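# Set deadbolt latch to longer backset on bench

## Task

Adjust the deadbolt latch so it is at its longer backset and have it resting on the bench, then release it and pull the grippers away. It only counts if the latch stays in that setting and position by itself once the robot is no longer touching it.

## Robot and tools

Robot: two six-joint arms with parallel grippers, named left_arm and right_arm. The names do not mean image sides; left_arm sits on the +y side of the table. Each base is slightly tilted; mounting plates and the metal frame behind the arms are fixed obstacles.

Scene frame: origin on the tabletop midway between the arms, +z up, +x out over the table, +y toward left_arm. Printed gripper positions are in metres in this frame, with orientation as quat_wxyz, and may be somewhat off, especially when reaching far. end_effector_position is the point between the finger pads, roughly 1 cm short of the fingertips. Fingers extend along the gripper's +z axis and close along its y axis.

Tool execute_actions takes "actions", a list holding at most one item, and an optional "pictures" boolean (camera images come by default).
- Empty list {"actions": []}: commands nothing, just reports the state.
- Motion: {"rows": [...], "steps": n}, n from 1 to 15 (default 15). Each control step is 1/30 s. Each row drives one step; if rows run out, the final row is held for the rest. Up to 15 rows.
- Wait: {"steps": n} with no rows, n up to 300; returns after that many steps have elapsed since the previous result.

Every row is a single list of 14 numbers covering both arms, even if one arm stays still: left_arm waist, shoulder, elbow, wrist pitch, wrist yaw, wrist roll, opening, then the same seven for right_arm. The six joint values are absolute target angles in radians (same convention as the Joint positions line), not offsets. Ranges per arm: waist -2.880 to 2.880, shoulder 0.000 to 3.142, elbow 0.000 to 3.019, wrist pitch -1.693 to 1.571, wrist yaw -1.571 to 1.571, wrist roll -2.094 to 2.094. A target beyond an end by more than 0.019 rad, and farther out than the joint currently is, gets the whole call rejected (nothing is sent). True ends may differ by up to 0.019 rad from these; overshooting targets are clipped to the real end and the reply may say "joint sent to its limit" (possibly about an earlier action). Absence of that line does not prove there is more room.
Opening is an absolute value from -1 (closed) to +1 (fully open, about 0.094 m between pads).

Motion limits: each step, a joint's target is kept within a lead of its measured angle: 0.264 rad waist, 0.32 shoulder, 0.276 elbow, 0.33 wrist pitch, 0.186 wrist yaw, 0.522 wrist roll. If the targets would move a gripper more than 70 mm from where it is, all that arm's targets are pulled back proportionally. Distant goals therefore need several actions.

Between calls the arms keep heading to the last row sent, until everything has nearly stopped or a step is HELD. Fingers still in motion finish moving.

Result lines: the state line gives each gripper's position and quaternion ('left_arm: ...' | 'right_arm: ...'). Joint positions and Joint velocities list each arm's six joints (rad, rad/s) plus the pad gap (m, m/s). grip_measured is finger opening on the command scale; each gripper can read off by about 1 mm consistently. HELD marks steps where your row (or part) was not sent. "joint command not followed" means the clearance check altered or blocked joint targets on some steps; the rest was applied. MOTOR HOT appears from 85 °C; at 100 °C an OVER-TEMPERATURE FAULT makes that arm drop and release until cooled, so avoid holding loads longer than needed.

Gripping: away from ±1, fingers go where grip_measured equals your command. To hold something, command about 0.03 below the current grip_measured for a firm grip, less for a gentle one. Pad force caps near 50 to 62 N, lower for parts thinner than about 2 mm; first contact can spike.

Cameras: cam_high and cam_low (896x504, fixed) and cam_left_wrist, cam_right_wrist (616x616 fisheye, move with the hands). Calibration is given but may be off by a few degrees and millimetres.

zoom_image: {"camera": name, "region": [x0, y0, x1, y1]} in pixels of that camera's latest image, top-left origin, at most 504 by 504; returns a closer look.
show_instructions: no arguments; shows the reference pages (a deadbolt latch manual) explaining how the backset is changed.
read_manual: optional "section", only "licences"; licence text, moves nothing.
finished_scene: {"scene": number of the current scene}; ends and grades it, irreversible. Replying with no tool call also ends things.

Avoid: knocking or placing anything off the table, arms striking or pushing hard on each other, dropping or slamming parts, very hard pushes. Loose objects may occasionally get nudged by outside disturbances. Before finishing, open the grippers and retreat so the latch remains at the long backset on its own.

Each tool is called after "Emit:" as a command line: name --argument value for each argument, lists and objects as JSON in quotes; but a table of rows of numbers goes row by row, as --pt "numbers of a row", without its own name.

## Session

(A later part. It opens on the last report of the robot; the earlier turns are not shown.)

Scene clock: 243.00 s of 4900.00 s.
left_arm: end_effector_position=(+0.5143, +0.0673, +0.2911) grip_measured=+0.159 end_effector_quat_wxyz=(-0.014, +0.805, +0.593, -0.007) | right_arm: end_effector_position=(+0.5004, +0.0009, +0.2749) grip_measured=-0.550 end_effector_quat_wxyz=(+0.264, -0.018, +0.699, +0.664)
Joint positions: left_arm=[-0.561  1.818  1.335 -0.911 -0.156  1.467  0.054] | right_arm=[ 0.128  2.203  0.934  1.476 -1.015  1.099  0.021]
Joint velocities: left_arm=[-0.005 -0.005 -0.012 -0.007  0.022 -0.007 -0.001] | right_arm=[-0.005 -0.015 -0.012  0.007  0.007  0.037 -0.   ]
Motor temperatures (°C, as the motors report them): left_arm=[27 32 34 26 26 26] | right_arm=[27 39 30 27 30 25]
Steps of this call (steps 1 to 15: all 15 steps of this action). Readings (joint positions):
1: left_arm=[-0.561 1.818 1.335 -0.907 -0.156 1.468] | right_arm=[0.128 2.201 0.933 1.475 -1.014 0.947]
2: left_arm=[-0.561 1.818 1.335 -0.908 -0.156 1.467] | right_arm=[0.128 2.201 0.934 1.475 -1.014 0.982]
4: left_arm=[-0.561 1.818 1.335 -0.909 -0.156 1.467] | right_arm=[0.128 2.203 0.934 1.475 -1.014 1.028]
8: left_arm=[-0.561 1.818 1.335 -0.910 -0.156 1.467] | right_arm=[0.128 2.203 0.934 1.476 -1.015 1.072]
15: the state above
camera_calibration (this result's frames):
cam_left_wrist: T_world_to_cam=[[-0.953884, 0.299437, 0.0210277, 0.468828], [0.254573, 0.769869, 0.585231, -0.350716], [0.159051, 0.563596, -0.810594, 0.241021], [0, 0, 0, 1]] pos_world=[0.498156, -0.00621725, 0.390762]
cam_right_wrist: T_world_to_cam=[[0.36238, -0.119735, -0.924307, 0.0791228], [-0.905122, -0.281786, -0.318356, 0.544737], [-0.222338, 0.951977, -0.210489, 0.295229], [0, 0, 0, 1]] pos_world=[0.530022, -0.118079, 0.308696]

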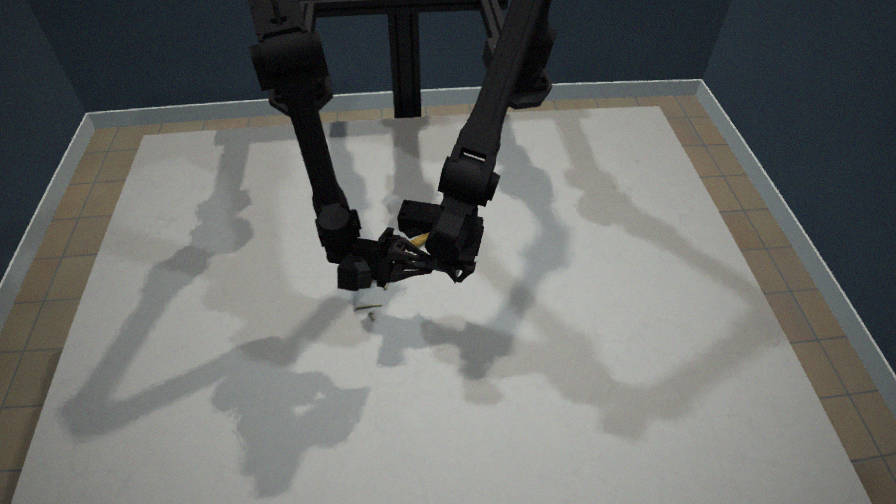

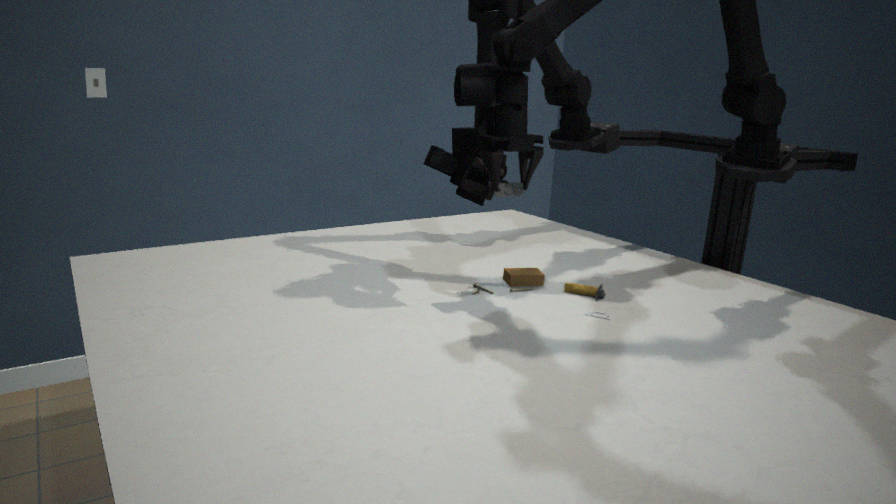

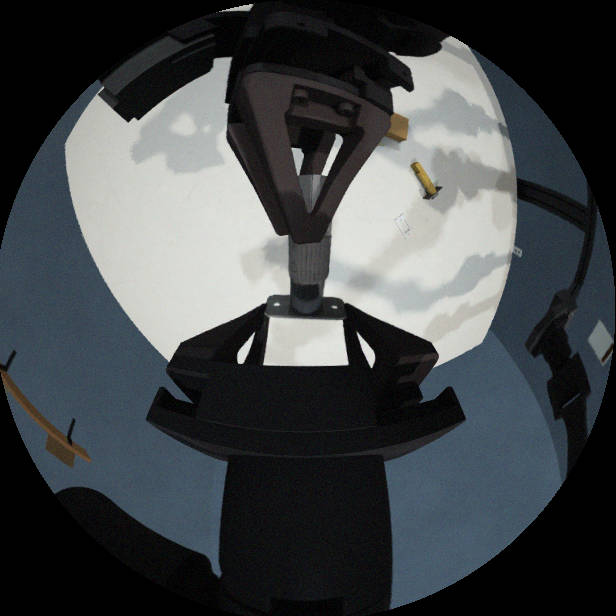

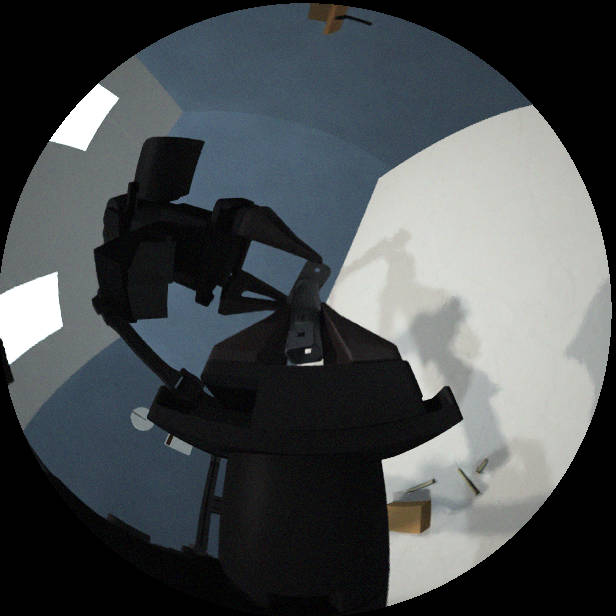

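Emit:
execute_actions --actions '[{"rows":[[-0.50,1.83,1.35,-0.90,-0.175,1.48,0.13,0.11,2.22,0.94,1.49,-1.03,1.13,-0.60]],"steps":15}]' --pictures false

Emit:
execute_actions --actions '[{"rows":[[-0.47,1.83,1.35,-0.90,-0.19,1.48,0.13,0.09,2.22,0.94,1.49,-1.03,1.13,-0.60]],"steps":15}]'

Scene clock: 253.13 s of 4900.00 s.
left_arm: end_effector_position=(+0.5152, +0.0701, +0.2905) grip_measured=+0.159 end_effector_quat_wxyz=(-0.013, +0.800, +0.599, -0.010) | right_arm: end_effector_position=(+0.5024, +0.0007, +0.2745) grip_measured=-0.550 end_effector_quat_wxyz=(+0.270, -0.026, +0.698, +0.662)
Joint positions: left_arm=[-0.553  1.818  1.335 -0.911 -0.147  1.46   0.054] | right_arm=[ 0.127  2.206  0.941  1.476 -1.019  1.084  0.021]
Joint velocities: left_arm=[-0.015  0.005 -0.007  0.007 -0.007  0.066  0.   ] | right_arm=[-0.005  0.015  0.002  0.007 -0.007 -0.007  0.   ]
Motor temperatures (°C, as the motors report them): left_arm=[27 32 34 26 26 26] | right_arm=[27 39 30 27 30 25]
Steps of this call (steps 1 to 15: the robot went on to your last target; steps 16 to 90: nothing new was sent; then 6.63 s passed at rest; steps 91 to 105: all 15 steps of this action). Readings (joint positions):
91: left_arm=[-0.558 1.818 1.335 -0.911 -0.156 1.466] | right_arm=[0.127 2.203 0.934 1.476 -1.015 1.095]
92: left_arm=[-0.556 1.818 1.335 -0.911 -0.152 1.463] | right_arm=[0.127 2.203 0.935 1.476 -1.015 1.089]
94: left_arm=[-0.553 1.818 1.335 -0.911 -0.148 1.462] | right_arm=[0.127 2.205 0.940 1.476 -1.017 1.085]
98: left_arm=[-0.553 1.818 1.335 -0.911 -0.147 1.460] | right_arm=[0.127 2.206 0.941 1.476 -1.019 1.085]
105: the state above

Scene clock: 253.63 s of 4900.00 s.
left_arm: end_effector_position=(+0.5158, +0.0718, +0.2903) grip_measured=+0.159 end_effector_quat_wxyz=(-0.013, +0.799, +0.601, -0.010) | right_arm: end_effector_position=(+0.5034, +0.0011, +0.2745) grip_measured=-0.550 end_effector_quat_wxyz=(+0.270, -0.027, +0.698, +0.663)
Joint positions: left_arm=[-0.55   1.818  1.335 -0.911 -0.147  1.458  0.054] | right_arm=[ 0.127  2.208  0.945  1.476 -1.02   1.084  0.021]
Joint velocities: left_arm=[-0.005 -0.015 -0.007 -0.007 -0.066  0.007  0.   ] | right_arm=[-0.005 -0.005  0.002  0.022 -0.022  0.066 -0.001]
Motor temperatures (°C, as the motors report them): left_arm=[27 32 34 26 26 26] | right_arm=[27 39 30 27 30 25]
Steps of this call (steps 1 to 15: all 15 steps of this action). Readings (joint positions):
1: left_arm=[-0.551 1.818 1.335 -0.911 -0.148 1.460] | right_arm=[0.127 2.206 0.941 1.476 -1.019 1.084]
2: left_arm=[-0.551 1.818 1.335 -0.911 -0.148 1.460] | right_arm=[0.127 2.206 0.942 1.476 -1.019 1.084]
4: left_arm=[-0.550 1.818 1.335 -0.911 -0.147 1.459] | right_arm=[0.127 2.207 0.945 1.476 -1.020 1.084]
8: left_arm=[-0.550 1.818 1.335 -0.911 -0.147 1.458] | right_arm=[0.127 2.208 0.945 1.476 -1.020 1.084]
15: the state above
camera_calibration (this result's frames):
cam_left_wrist: T_world_to_cam=[[-0.959631, 0.280296, 0.0232816, 0.472669], [0.241215, 0.777602, 0.580647, -0.346356], [0.144649, 0.562823, -0.813822, 0.245972], [0, 0, 0, 1]] pos_world=[0.501555, -0.00159888, 0.390283]
cam_right_wrist: T_world_to_cam=[[0.382276, -0.122385, -0.915908, 0.0654285], [-0.897379, -0.285582, -0.336383, 0.548491], [-0.220399, 0.950508, -0.218997, 0.297009], [0, 0, 0, 1]] pos_world=[0.532653, -0.117663, 0.309474]

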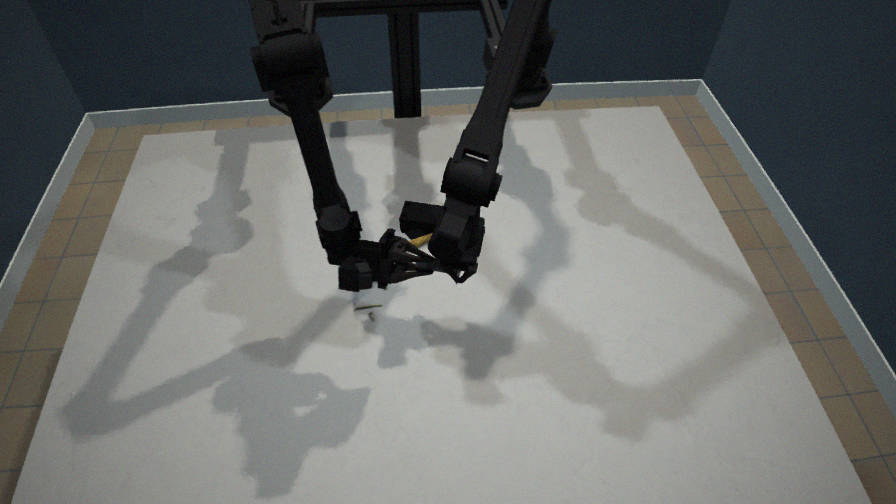

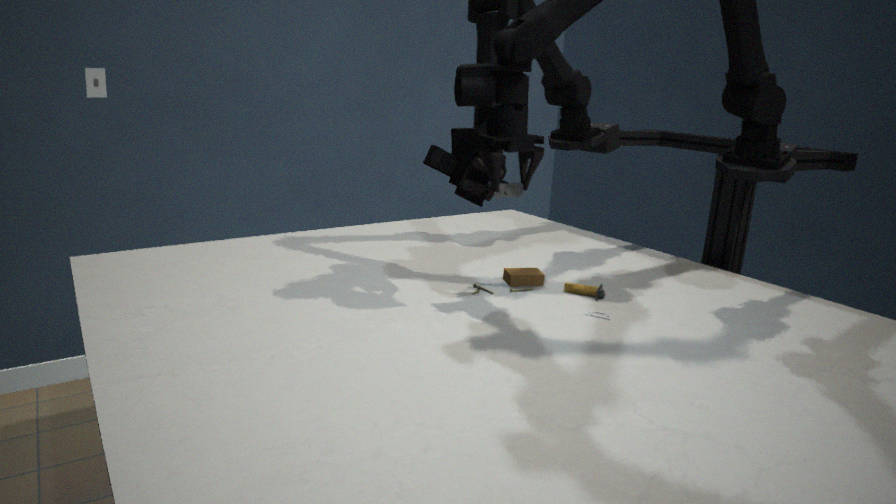

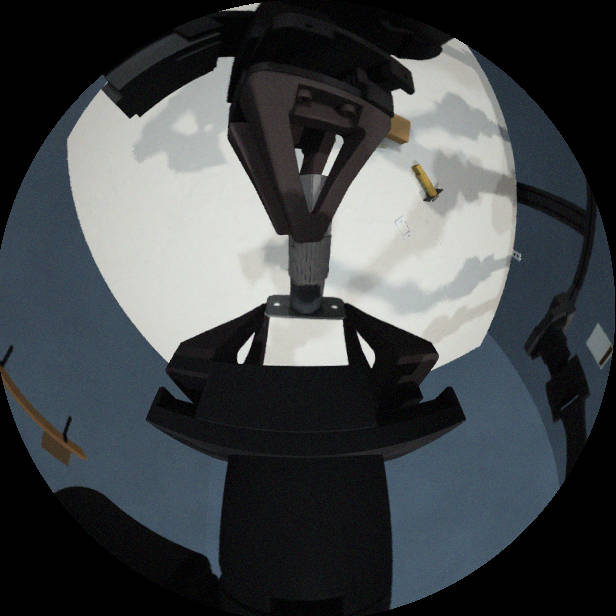

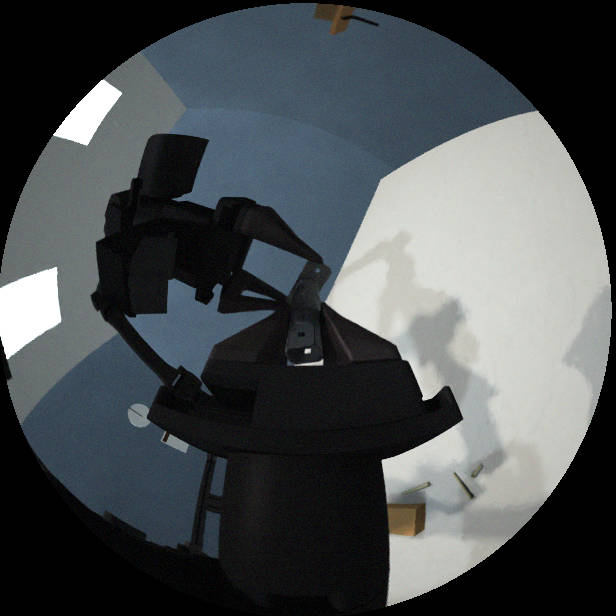

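Emit:
execute_actions --actions '[{"rows":[[-0.55,1.83,1.35,-0.90,-0.155,1.48,0.13,0.13,2.22,0.94,1.49,-1.03,1.08,-0.60],[-0.55,1.83,1.35,-0.90,-0.155,1.48,0.13,0.13,2.22,0.94,1.49,-1.03,1.08,-0.60],[-0.55,1.83,1.35,-0.90,-0.155,1.48,0.13,0.13,2.22,0.94,1.49,-1.03,1.08,-0.60],[-0.55,1.83,1.35,-0.90,-0.155,1.48,0.13,0.13,2.22,0.94,1.49,-1.03,1.08,-0.60],[-0.55,1.83,1.35,-0.90,-0.155,1.48,0.13,0.13,2.22,0.94,1.49,-1.03,1.08,-0.60],[-0.55,1.83,1.35,-0.90,-0.155,1.48,0.13,0.13,2.22,0.94,1.49,-1.03,1.08,-0.25]],"steps":15}]' --pictures false

Emit:
execute_actions --actions '[{"rows":[[-0.53,1.83,1.35,-0.90,-0.155,1.49,0.13,0.13,2.22,0.94,1.49,-1.035,0.86,-0.25]],"steps":15}]'

Scene clock: 265.70 s of 4900.00 s.
left_arm: end_effector_position=(+0.5156, +0.0711, +0.2903) grip_measured=+0.159 end_effector_quat_wxyz=(-0.014, +0.802, +0.597, -0.008) | right_arm: end_effector_position=(+0.5012, +0.0024, +0.2745) grip_measured=-0.252 end_effector_quat_wxyz=(+0.272, -0.034, +0.697, +0.662)
Joint positions: left_arm=[-0.553  1.818  1.335 -0.911 -0.153  1.467  0.054] | right_arm=[ 0.129  2.208  0.944  1.476 -1.028  1.07   0.035]
Joint velocities: left_arm=[-0.005  0.005  0.007 -0.012  0.051 -0.037 -0.001] | right_arm=[-0.015 -0.005 -0.012  0.012 -0.066  0.037 -0.001]
Motor temperatures (°C, as the motors report them): left_arm=[27 32 34 26 28 26] | right_arm=[27 39 30 27 30 25]
Steps of this call (steps 1 to 15: the robot went on to your last target; steps 16 to 90: nothing new was sent; then 8.57 s passed at rest; steps 91 to 105: all 15 steps of this action). Readings (joint positions):
91: left_arm=[-0.552 1.818 1.335 -0.911 -0.143 1.458] | right_arm=[0.129 2.208 0.945 1.476 -1.021 1.078]
92: left_arm=[-0.552 1.818 1.335 -0.911 -0.145 1.458] | right_arm=[0.129 2.208 0.945 1.476 -1.021 1.072]
94: left_arm=[-0.553 1.818 1.335 -0.911 -0.145 1.458] | right_arm=[0.129 2.208 0.944 1.476 -1.021 1.066]
98: left_arm=[-0.553 1.818 1.335 -0.911 -0.152 1.463] | right_arm=[0.129 2.208 0.944 1.476 -1.027 1.067]
105: the state above

Scene clock: 266.20 s of 4900.00 s.
left_arm: end_effector_position=(+0.5181, +0.0781, +0.2892) grip_measured=+0.159 end_effector_quat_wxyz=(-0.016, +0.802, +0.597, -0.007) | right_arm: end_effector_position=(+0.5004, +0.0027, +0.2745) grip_measured=-0.252 end_effector_quat_wxyz=(+0.333, -0.104, +0.690, +0.634)
Joint positions: left_arm=[-0.539  1.818  1.335 -0.911 -0.153  1.478  0.054] | right_arm=[ 0.129  2.208  0.944  1.476 -1.033  0.876  0.035]
Joint velocities: left_arm=[ 0.005 -0.024  0.022 -0.002  0.051 -0.007 -0.001] | right_arm=[-0.024  0.005  0.002  0.027 -0.007 -0.037  0.001]
Motor temperatures (°C, as the motors report them): left_arm=[27 32 34 26 28 26] | right_arm=[27 39 30 27 30 25]
Steps of this call (steps 1 to 15: all 15 steps of this action). Readings (joint positions):
1: left_arm=[-0.552 1.818 1.335 -0.911 -0.153 1.469] | right_arm=[0.129 2.208 0.944 1.476 -1.030 1.043]
2: left_arm=[-0.551 1.818 1.335 -0.911 -0.153 1.471] | right_arm=[0.129 2.208 0.944 1.476 -1.031 1.008]
4: left_arm=[-0.548 1.818 1.335 -0.911 -0.153 1.473] | right_arm=[0.129 2.208 0.944 1.476 -1.032 0.957]
8: left_arm=[-0.541 1.818 1.335 -0.911 -0.153 1.476] | right_arm=[0.129 2.208 0.944 1.476 -1.033 0.904]
15: the state above
camera_calibration (this result's frames):
cam_left_wrist: T_world_to_cam=[[-0.956771, 0.289816, 0.0244203, 0.470487], [0.248406, 0.770608, 0.586905, -0.356257], [0.151276, 0.5676, -0.809287, 0.236127], [0, 0, 0, 1]] pos_world=[0.502924, 0.0041543, 0.388694]
cam_right_wrist: T_world_to_cam=[[0.553055, -0.178147, -0.813875, -0.0465452], [-0.814409, -0.3216, -0.483023, 0.545048], [-0.175693, 0.929966, -0.322948, 0.301021], [0, 0, 0, 1]] pos_world=[0.522521, -0.112943, 0.322603]

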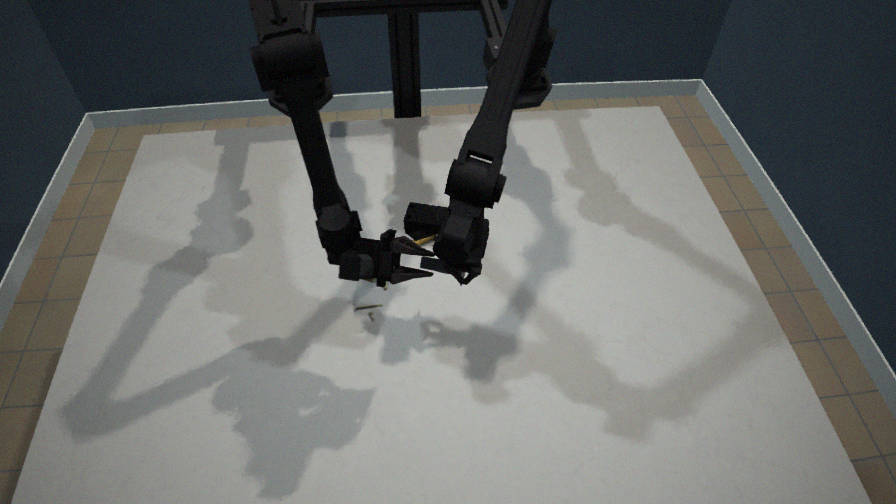

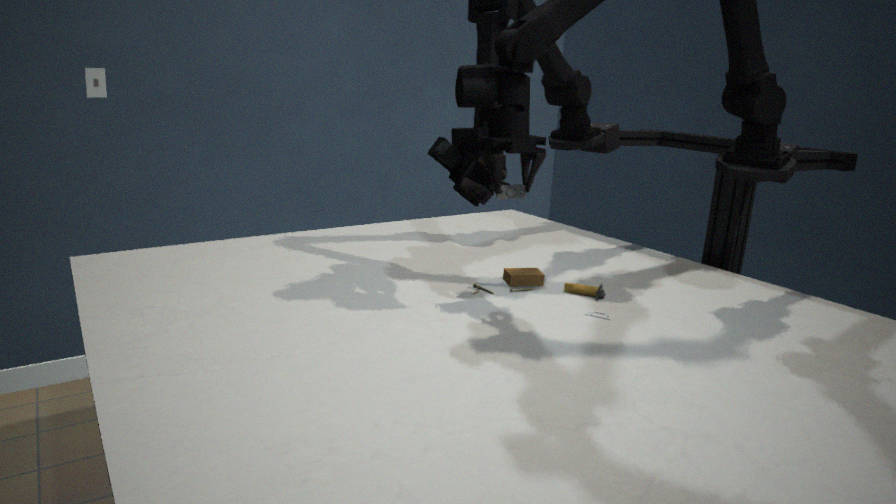

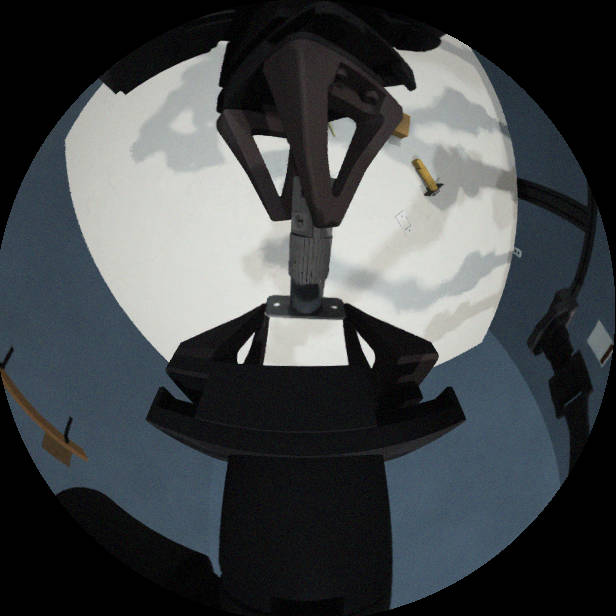

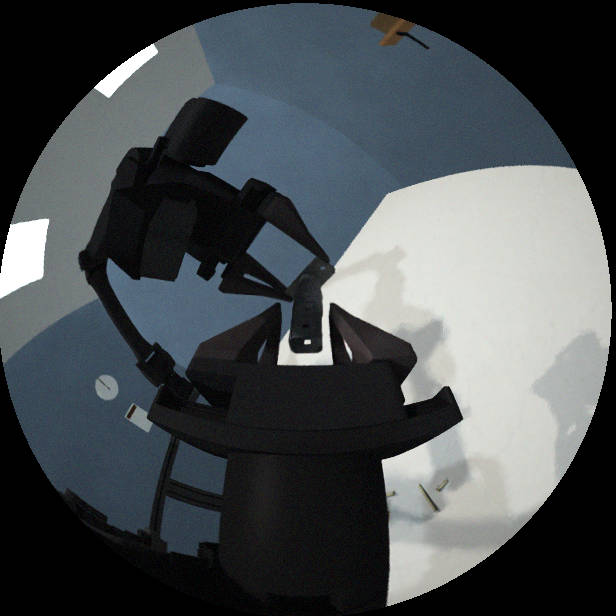

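Emit:
zoom_image --camera "cam_right_wrist" --region '[230, 250, 390, 390]'

Emit:
zoom_image --camera "cam_left_wrist" --region '[230, 170, 390, 330]'

Region (230, 250, 390, 390) of cam_right_wrist's 616x616 image, scaled by 3.150, with more detail than that image has; it fills the top 441 rows of this view, and the rest is white.

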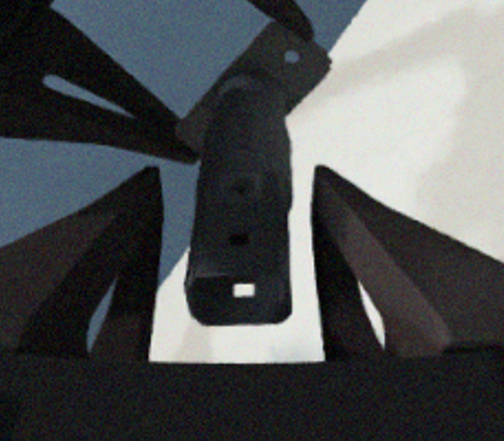

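Region (230, 170, 390, 330) of cam_left_wrist's 616x616 image, scaled by 3.150, with more detail than that image has.

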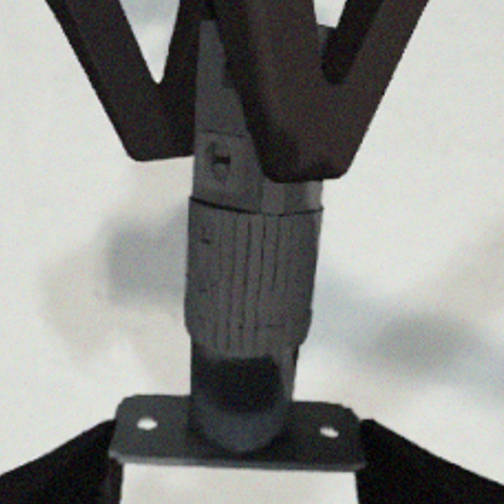

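Emit:
execute_actions --actions '[{"rows":[[-0.54,1.83,1.35,-0.90,-0.155,1.49,0.13,0.13,2.22,0.94,1.49,-1.035,0.86,-0.5],[-0.54,1.83,1.35,-0.90,-0.155,1.49,0.13,0.13,2.22,0.94,1.49,-1.035,0.86,-0.5],[-0.54,1.83,1.35,-0.90,-0.155,1.49,0.13,0.13,2.22,0.94,1.49,-1.035,0.86,-0.5],[-0.54,1.83,1.35,-0.90,-0.155,1.49,0.13,0.13,2.22,0.94,1.49,-1.035,0.86,-0.5],[-0.54,1.83,1.35,-0.90,-0.155,1.49,0.13,0.13,2.22,0.94,1.49,-1.035,0.86,-0.5],[-0.54,1.83,1.35,-0.90,-0.155,1.49,0.13,0.13,2.22,0.94,1.49,-1.035,0.86,-0.5],[-0.54,1.83,1.35,-0.90,-0.155,1.49,0.13,0.13,2.22,0.94,1.49,-1.035,0.86,-0.61]],"steps":15}]' --pictures false

Emit:
execute_actions --actions '[{"rows":[[-0.54,1.83,1.35,-0.90,-0.155,1.49,0.13,0.13,2.22,0.94,1.49,-1.03,1.06,-0.61]],"steps":15}]'

Scene clock: 277.13 s of 4900.00 s.
left_arm: end_effector_position=(+0.5181, +0.0781, +0.2892) grip_measured=+0.159 end_effector_quat_wxyz=(-0.016, +0.803, +0.596, -0.007) | right_arm: end_effector_position=(+0.5006, +0.0026, +0.2745) grip_measured=-0.571 end_effector_quat_wxyz=(+0.336, -0.106, +0.690, +0.632)
Joint positions: left_arm=[-0.539  1.818  1.335 -0.911 -0.153  1.481  0.054] | right_arm=[ 0.129  2.208  0.944  1.476 -1.031  0.867  0.02 ]
Joint velocities: left_arm=[-0.005 -0.005 -0.037 -0.002  0.007  0.007  0.001] | right_arm=[-0.005 -0.005 -0.007 -0.012  0.007 -0.022 -0.   ]
Motor temperatures (°C, as the motors report them): left_arm=[27 32 34 26 27 26] | right_arm=[27 39 30 27 29 25]
Steps of this call (steps 1 to 15: the robot went on to your last target; steps 16 to 90: nothing new was sent; then 7.43 s passed at rest; steps 91 to 105: all 15 steps of this action). Readings (joint positions):
91: left_arm=[-0.539 1.818 1.335 -0.911 -0.153 1.478] | right_arm=[0.129 2.208 0.944 1.476 -1.033 0.868]
92: left_arm=[-0.539 1.818 1.335 -0.911 -0.153 1.478] | right_arm=[0.129 2.208 0.944 1.476 -1.033 0.868]
94: left_arm=[-0.539 1.818 1.335 -0.911 -0.153 1.479] | right_arm=[0.129 2.208 0.944 1.476 -1.033 0.868]
98: left_arm=[-0.539 1.818 1.335 -0.911 -0.153 1.480] | right_arm=[0.129 2.208 0.944 1.476 -1.031 0.867]
105: the state above

Scene clock: 277.63 s of 4900.00 s.
left_arm: end_effector_position=(+0.5181, +0.0781, +0.2892) grip_measured=+0.159 end_effector_quat_wxyz=(-0.016, +0.803, +0.596, -0.007) | right_arm: end_effector_position=(+0.5012, +0.0024, +0.2747) grip_measured=-0.570 end_effector_quat_wxyz=(+0.304, -0.068, +0.695, +0.648)
Joint positions: left_arm=[-0.539  1.818  1.335 -0.911 -0.153  1.482  0.054] | right_arm=[ 0.129  2.208  0.944  1.478 -1.027  0.974  0.02 ]
Joint velocities: left_arm=[-0.015  0.005 -0.007 -0.007 -0.022  0.022  0.   ] | right_arm=[-0.005 -0.005  0.012 -0.007 -0.037 -0.051 -0.   ]
Motor temperatures (°C, as the motors report them): left_arm=[27 32 34 26 27 26] | right_arm=[27 39 30 27 29 25]
Steps of this call (steps 1 to 15: all 15 steps of this action). Readings (joint positions):
1: left_arm=[-0.539 1.818 1.335 -0.911 -0.153 1.481] | right_arm=[0.129 2.208 0.944 1.476 -1.029 0.892]
2: left_arm=[-0.539 1.818 1.335 -0.911 -0.153 1.482] | right_arm=[0.129 2.208 0.944 1.476 -1.028 0.921]
4: left_arm=[-0.539 1.818 1.335 -0.911 -0.153 1.482] | right_arm=[0.129 2.208 0.944 1.476 -1.028 0.951]
8: left_arm=[-0.539 1.818 1.335 -0.911 -0.153 1.482] | right_arm=[0.129 2.208 0.944 1.477 -1.028 0.970]
15: the state above
camera_calibration (this result's frames):
cam_left_wrist: T_world_to_cam=[[-0.955657, 0.293464, 0.0244482, 0.469617], [0.25138, 0.769724, 0.5868, -0.357698], [0.153387, 0.566925, -0.809363, 0.235108], [0, 0, 0, 1]] pos_world=[0.502648, 0.00422407, 0.388703]
cam_right_wrist: T_world_to_cam=[[0.476194, -0.15244, -0.866026, 0.00586093], [-0.856258, -0.304558, -0.417214, 0.548613], [-0.200155, 0.940216, -0.275557, 0.300747], [0, 0, 0, 1]] pos_world=[0.527159, -0.114789, 0.316837]

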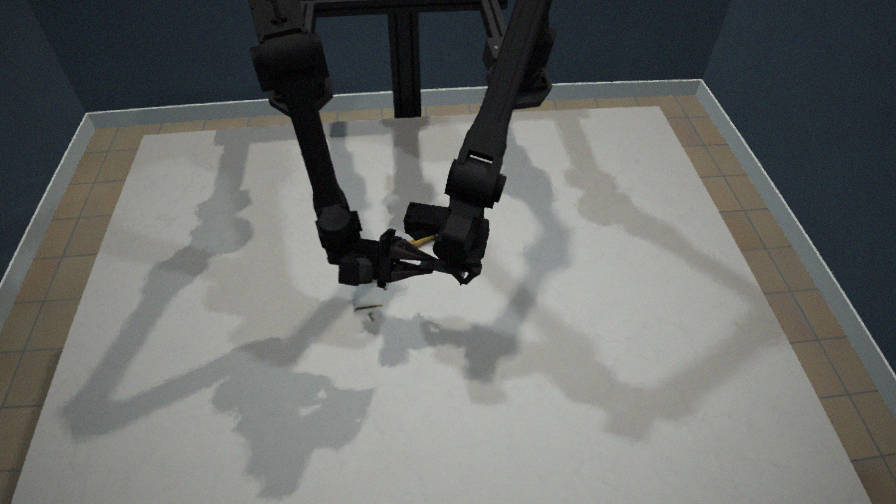

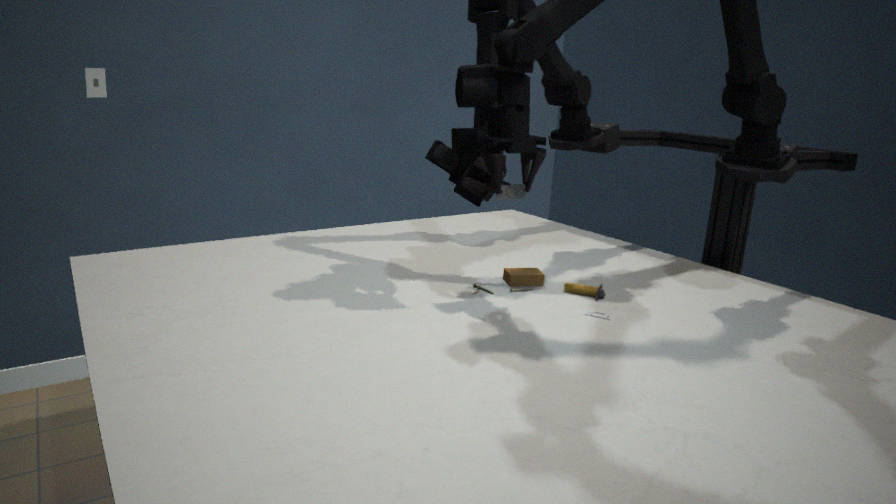

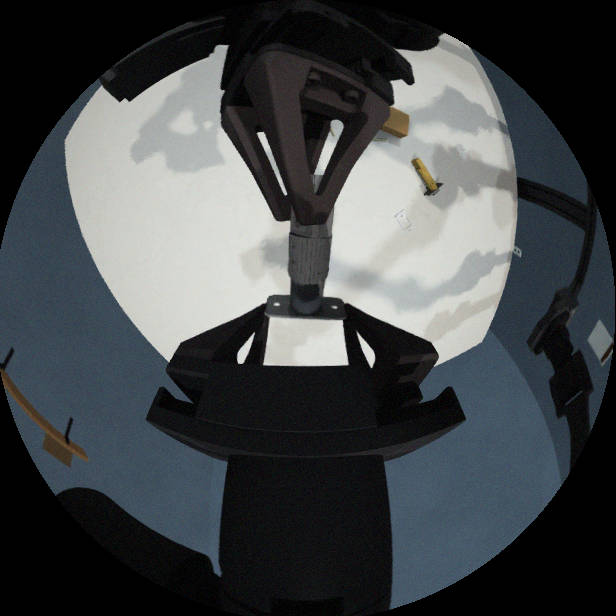

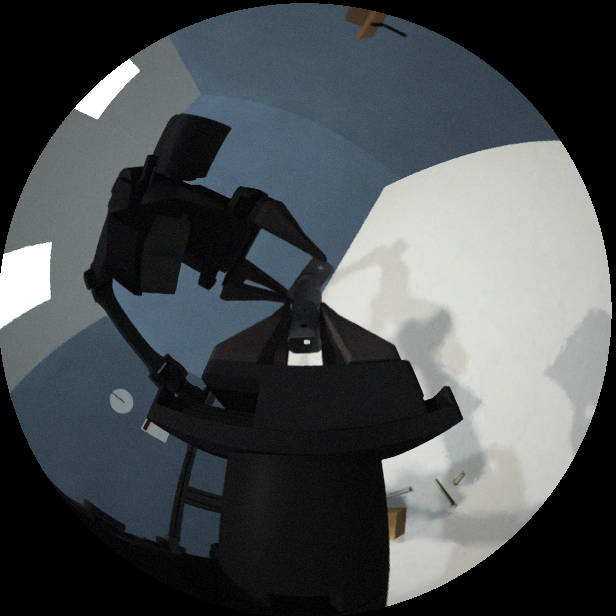

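Emit:
execute_actions --actions '[{"rows":[[-0.49,1.83,1.35,-0.90,-0.175,1.49,0.13,0.10,2.22,0.94,1.49,-1.03,1.06,-0.61]],"steps":15}]' --pictures false

Emit:
execute_actions --actions '[{"rows":[[-0.46,1.83,1.35,-0.90,-0.19,1.49,0.13,0.09,2.22,0.94,1.49,-1.03,1.06,-0.61]],"steps":15}]'

Scene clock: 283.33 s of 4900.00 s.
left_arm: end_effector_position=(+0.5185, +0.0795, +0.2890) grip_measured=+0.159 end_effector_quat_wxyz=(-0.016, +0.802, +0.597, -0.008) | right_arm: end_effector_position=(+0.5016, +0.0017, +0.2746) grip_measured=-0.570 end_effector_quat_wxyz=(+0.303, -0.067, +0.695, +0.649)
Joint positions: left_arm=[-0.536  1.818  1.335 -0.911 -0.152  1.482  0.054] | right_arm=[ 0.128  2.208  0.944  1.478 -1.027  0.977  0.02 ]
Joint velocities: left_arm=[-0.005 -0.005  0.002  0.002  0.081 -0.051  0.   ] | right_arm=[-0.005 -0.005 -0.002 -0.012  0.051  0.007 -0.   ]
Motor temperatures (°C, as the motors report them): left_arm=[27 32 35 26 27 26] | right_arm=[27 39 30 27 29 25]
Steps of this call (steps 1 to 15: the robot went on to your last target; steps 16 to 90: nothing new was sent; then 2.20 s passed at rest; steps 91 to 105: all 15 steps of this action). Readings (joint positions):
91: left_arm=[-0.537 1.818 1.335 -0.911 -0.155 1.482] | right_arm=[0.128 2.208 0.944 1.478 -1.027 0.974]
92: left_arm=[-0.537 1.818 1.335 -0.911 -0.153 1.482] | right_arm=[0.128 2.208 0.944 1.478 -1.027 0.975]
94: left_arm=[-0.536 1.818 1.335 -0.911 -0.152 1.482] | right_arm=[0.128 2.208 0.944 1.478 -1.027 0.977]
98: left_arm=[-0.536 1.818 1.335 -0.911 -0.152 1.482] | right_arm=[0.128 2.208 0.944 1.478 -1.027 0.977]
105: the state above

Scene clock: 283.83 s of 4900.00 s.
left_arm: end_effector_position=(+0.5191, +0.0812, +0.2887) grip_measured=+0.159 end_effector_quat_wxyz=(-0.016, +0.800, +0.599, -0.008) | right_arm: end_effector_position=(+0.5030, +0.0019, +0.2752) grip_measured=-0.570 end_effector_quat_wxyz=(+0.303, -0.066, +0.694, +0.649)
Joint positions: left_arm=[-0.533  1.818  1.335 -0.911 -0.151  1.48   0.054] | right_arm=[ 0.128  2.208  0.947  1.478 -1.026  0.981  0.02 ]
Joint velocities: left_arm=[-0.005 -0.015 -0.007  0.002 -0.022  0.037  0.   ] | right_arm=[-0.024 -0.024  0.007 -0.017  0.007  0.037 -0.   ]
Motor temperatures (°C, as the motors report them): left_arm=[27 32 35 26 27 26] | right_arm=[27 39 30 27 29 25]
Steps of this call (steps 1 to 15: all 15 steps of this action). Readings (joint positions):
1: left_arm=[-0.535 1.818 1.335 -0.911 -0.152 1.482] | right_arm=[0.128 2.208 0.944 1.478 -1.027 0.977]
2: left_arm=[-0.534 1.818 1.335 -0.911 -0.152 1.482] | right_arm=[0.128 2.208 0.945 1.478 -1.026 0.978]
4: left_arm=[-0.533 1.818 1.335 -0.911 -0.151 1.481] | right_arm=[0.128 2.208 0.947 1.478 -1.026 0.979]
8: left_arm=[-0.533 1.818 1.335 -0.911 -0.151 1.480] | right_arm=[0.128 2.208 0.947 1.478 -1.026 0.981]
15: the state above
camera_calibration (this result's frames):
cam_left_wrist: T_world_to_cam=[[-0.958018, 0.285575, 0.025454, 0.471287], [0.245712, 0.772042, 0.586154, -0.357066], [0.14774, 0.567801, -0.8098, 0.2358], [0, 0, 0, 1]] pos_world=[0.5044, 0.0071947, 0.38825]
cam_right_wrist: T_world_to_cam=[[0.472564, -0.15079, -0.8683, 0.00789764], [-0.858425, -0.30176, -0.414786, 0.550607], [-0.199472, 0.941384, -0.272043, 0.300325], [0, 0, 0, 1]] pos_world=[0.528829, -0.115379, 0.316943]

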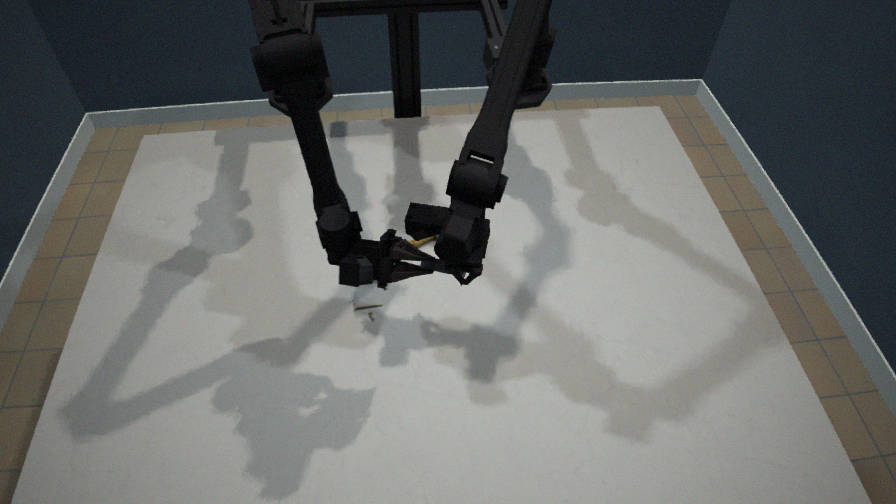

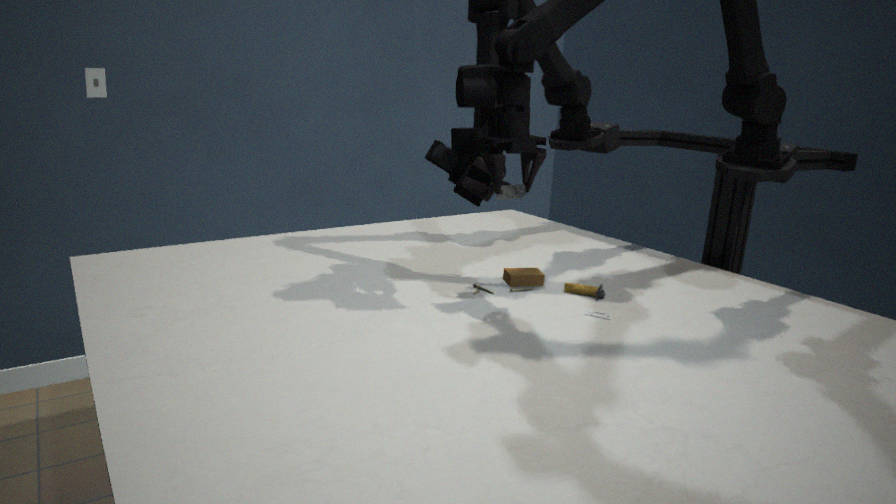

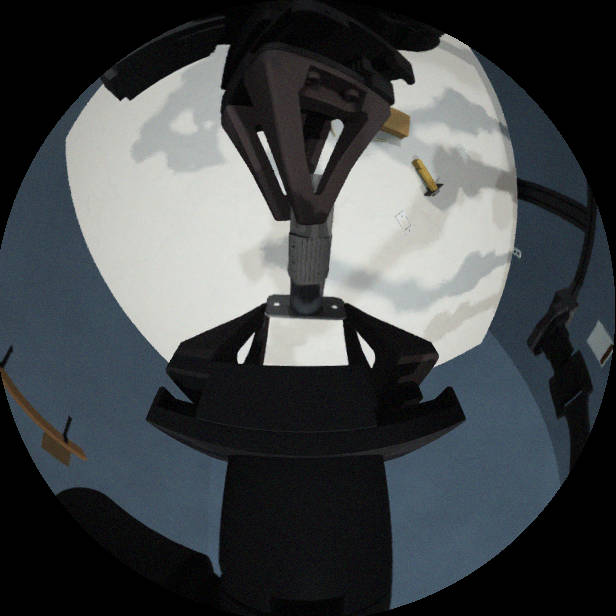

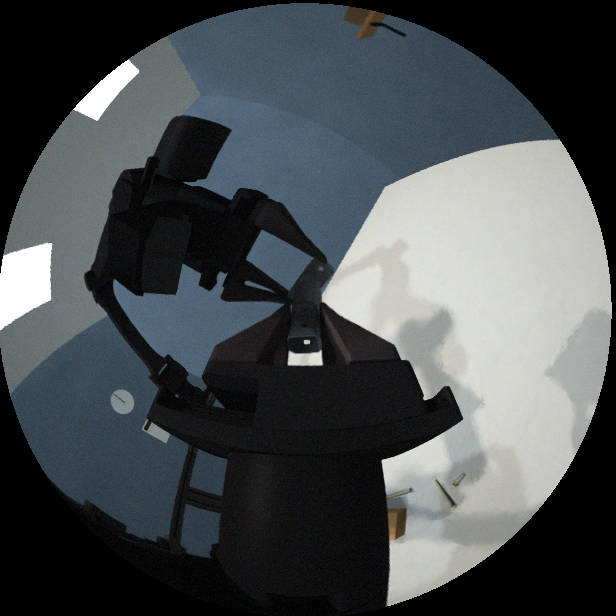

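Emit:
execute_actions --actions '[{"rows":[[-0.53,1.83,1.35,-0.90,-0.155,1.49,0.13,0.128,2.22,0.94,1.49,-1.03,1.2,-0.61]],"steps":15}]' --pictures false

Emit:
execute_actions --actions '[{"rows":[[-0.53,1.83,1.35,-0.90,-0.155,1.49,0.13,0.128,2.22,0.94,1.49,-1.03,1.3,-0.61]],"steps":15}]'

Scene clock: 292.37 s of 4900.00 s.
left_arm: end_effector_position=(+0.5184, +0.0794, +0.2889) grip_measured=+0.159 end_effector_quat_wxyz=(-0.015, +0.801, +0.598, -0.010) | right_arm: end_effector_position=(+0.5034, +0.0023, +0.2753) grip_measured=-0.565 end_effector_quat_wxyz=(+0.264, -0.022, +0.697, +0.666)
Joint positions: left_arm=[-0.535  1.818  1.335 -0.911 -0.147  1.48   0.054] | right_arm=[ 0.129  2.208  0.947  1.478 -1.022  1.104  0.02 ]
Joint velocities: left_arm=[ 0.005 -0.015 -0.012 -0.007 -0.081  0.037 -0.001] | right_arm=[-0.015  0.005 -0.002  0.022  0.051 -0.037  0.001]
Motor temperatures (°C, as the motors report them): left_arm=[27 32 35 26 28 26] | right_arm=[27 39 30 27 29 26]
Steps of this call (steps 1 to 15: the robot went on to your last target; steps 16 to 90: nothing new was sent; then 5.03 s passed at rest; steps 91 to 105: all 15 steps of this action). Readings (joint positions):
91: left_arm=[-0.535 1.818 1.335 -0.911 -0.147 1.480] | right_arm=[0.129 2.208 0.947 1.478 -1.026 0.999]
92: left_arm=[-0.535 1.818 1.335 -0.911 -0.147 1.480] | right_arm=[0.129 2.208 0.947 1.478 -1.026 1.022]
94: left_arm=[-0.535 1.818 1.335 -0.911 -0.147 1.480] | right_arm=[0.129 2.208 0.947 1.478 -1.025 1.054]
98: left_arm=[-0.535 1.818 1.335 -0.911 -0.147 1.480] | right_arm=[0.129 2.208 0.947 1.478 -1.023 1.087]
105: the state above

Scene clock: 292.87 s of 4900.00 s.
left_arm: end_effector_position=(+0.5181, +0.0795, +0.2889) grip_measured=+0.159 end_effector_quat_wxyz=(-0.015, +0.801, +0.598, -0.010) | right_arm: end_effector_position=(+0.5041, +0.0019, +0.2752) grip_measured=-0.563 end_effector_quat_wxyz=(+0.228, +0.018, +0.697, +0.679)
Joint positions: left_arm=[-0.535  1.818  1.335 -0.913 -0.147  1.48   0.054] | right_arm=[ 0.128  2.208  0.947  1.478 -1.018  1.214  0.021]
Joint velocities: left_arm=[-0.005 -0.005 -0.007 -0.032 -0.007  0.022  0.   ] | right_arm=[-0.015  0.005 -0.017  0.022 -0.007  0.139  0.   ]
Motor temperatures (°C, as the motors report them): left_arm=[27 32 35 26 28 26] | right_arm=[27 39 30 27 29 26]
Steps of this call (steps 1 to 15: all 15 steps of this action). Readings (joint positions):
1: left_arm=[-0.535 1.818 1.335 -0.911 -0.147 1.480] | right_arm=[0.129 2.208 0.947 1.478 -1.022 1.118]
2: left_arm=[-0.535 1.818 1.335 -0.911 -0.147 1.480] | right_arm=[0.129 2.208 0.947 1.478 -1.021 1.137]
4: left_arm=[-0.535 1.818 1.335 -0.911 -0.147 1.480] | right_arm=[0.129 2.208 0.947 1.478 -1.020 1.165]
8: left_arm=[-0.535 1.818 1.335 -0.912 -0.147 1.480] | right_arm=[0.128 2.208 0.947 1.478 -1.019 1.195]
15: the state above
camera_calibration (this result's frames):
cam_left_wrist: T_world_to_cam=[[-0.957288, 0.287872, 0.0270003, 0.469797], [0.249056, 0.773555, 0.582738, -0.356503], [0.146868, 0.564573, -0.812212, 0.238459], [0, 0, 0, 1]] pos_world=[0.503499, 0.00590586, 0.388743]
cam_right_wrist: T_world_to_cam=[[0.271243, -0.0789126, -0.959271, 0.133726], [-0.930864, -0.274969, -0.240591, 0.540045], [-0.244784, 0.958209, -0.14804, 0.28927], [0, 0, 0, 1]] pos_world=[0.537245, -0.118133, 0.301033]

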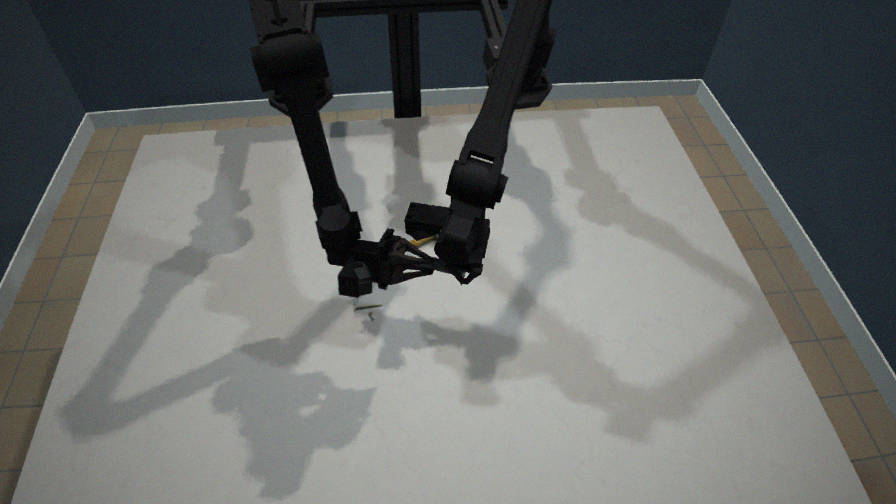

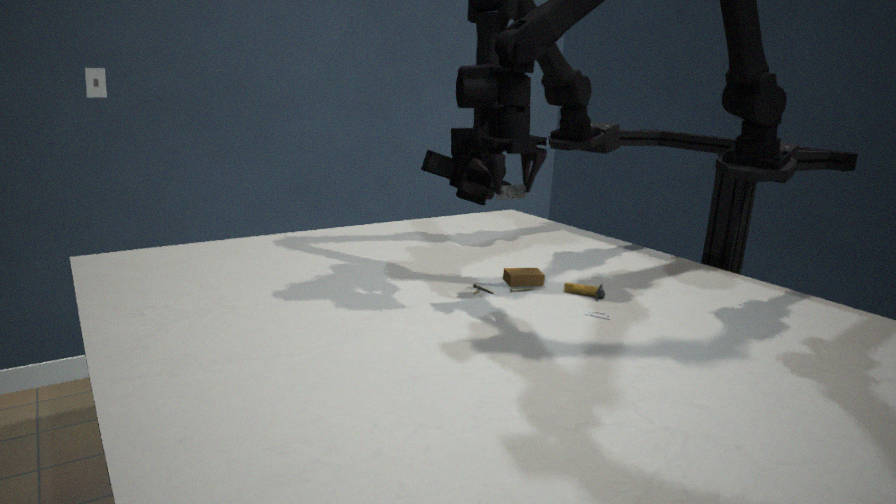

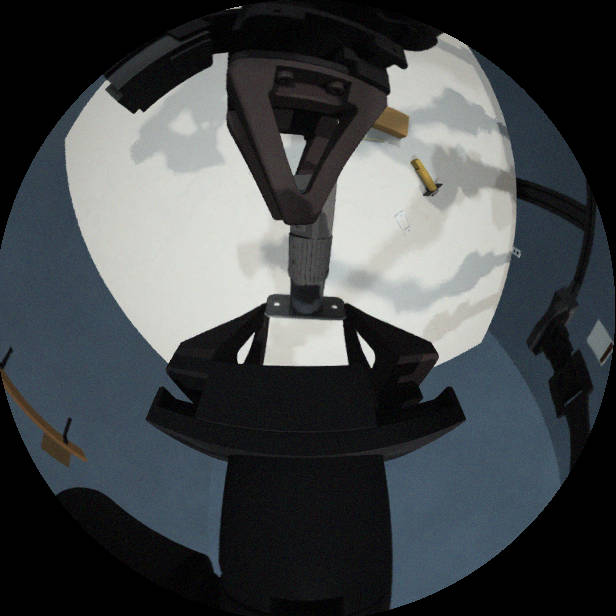

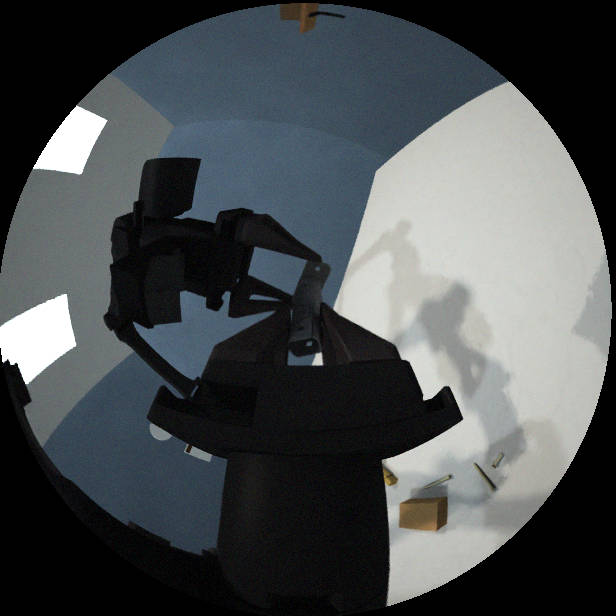

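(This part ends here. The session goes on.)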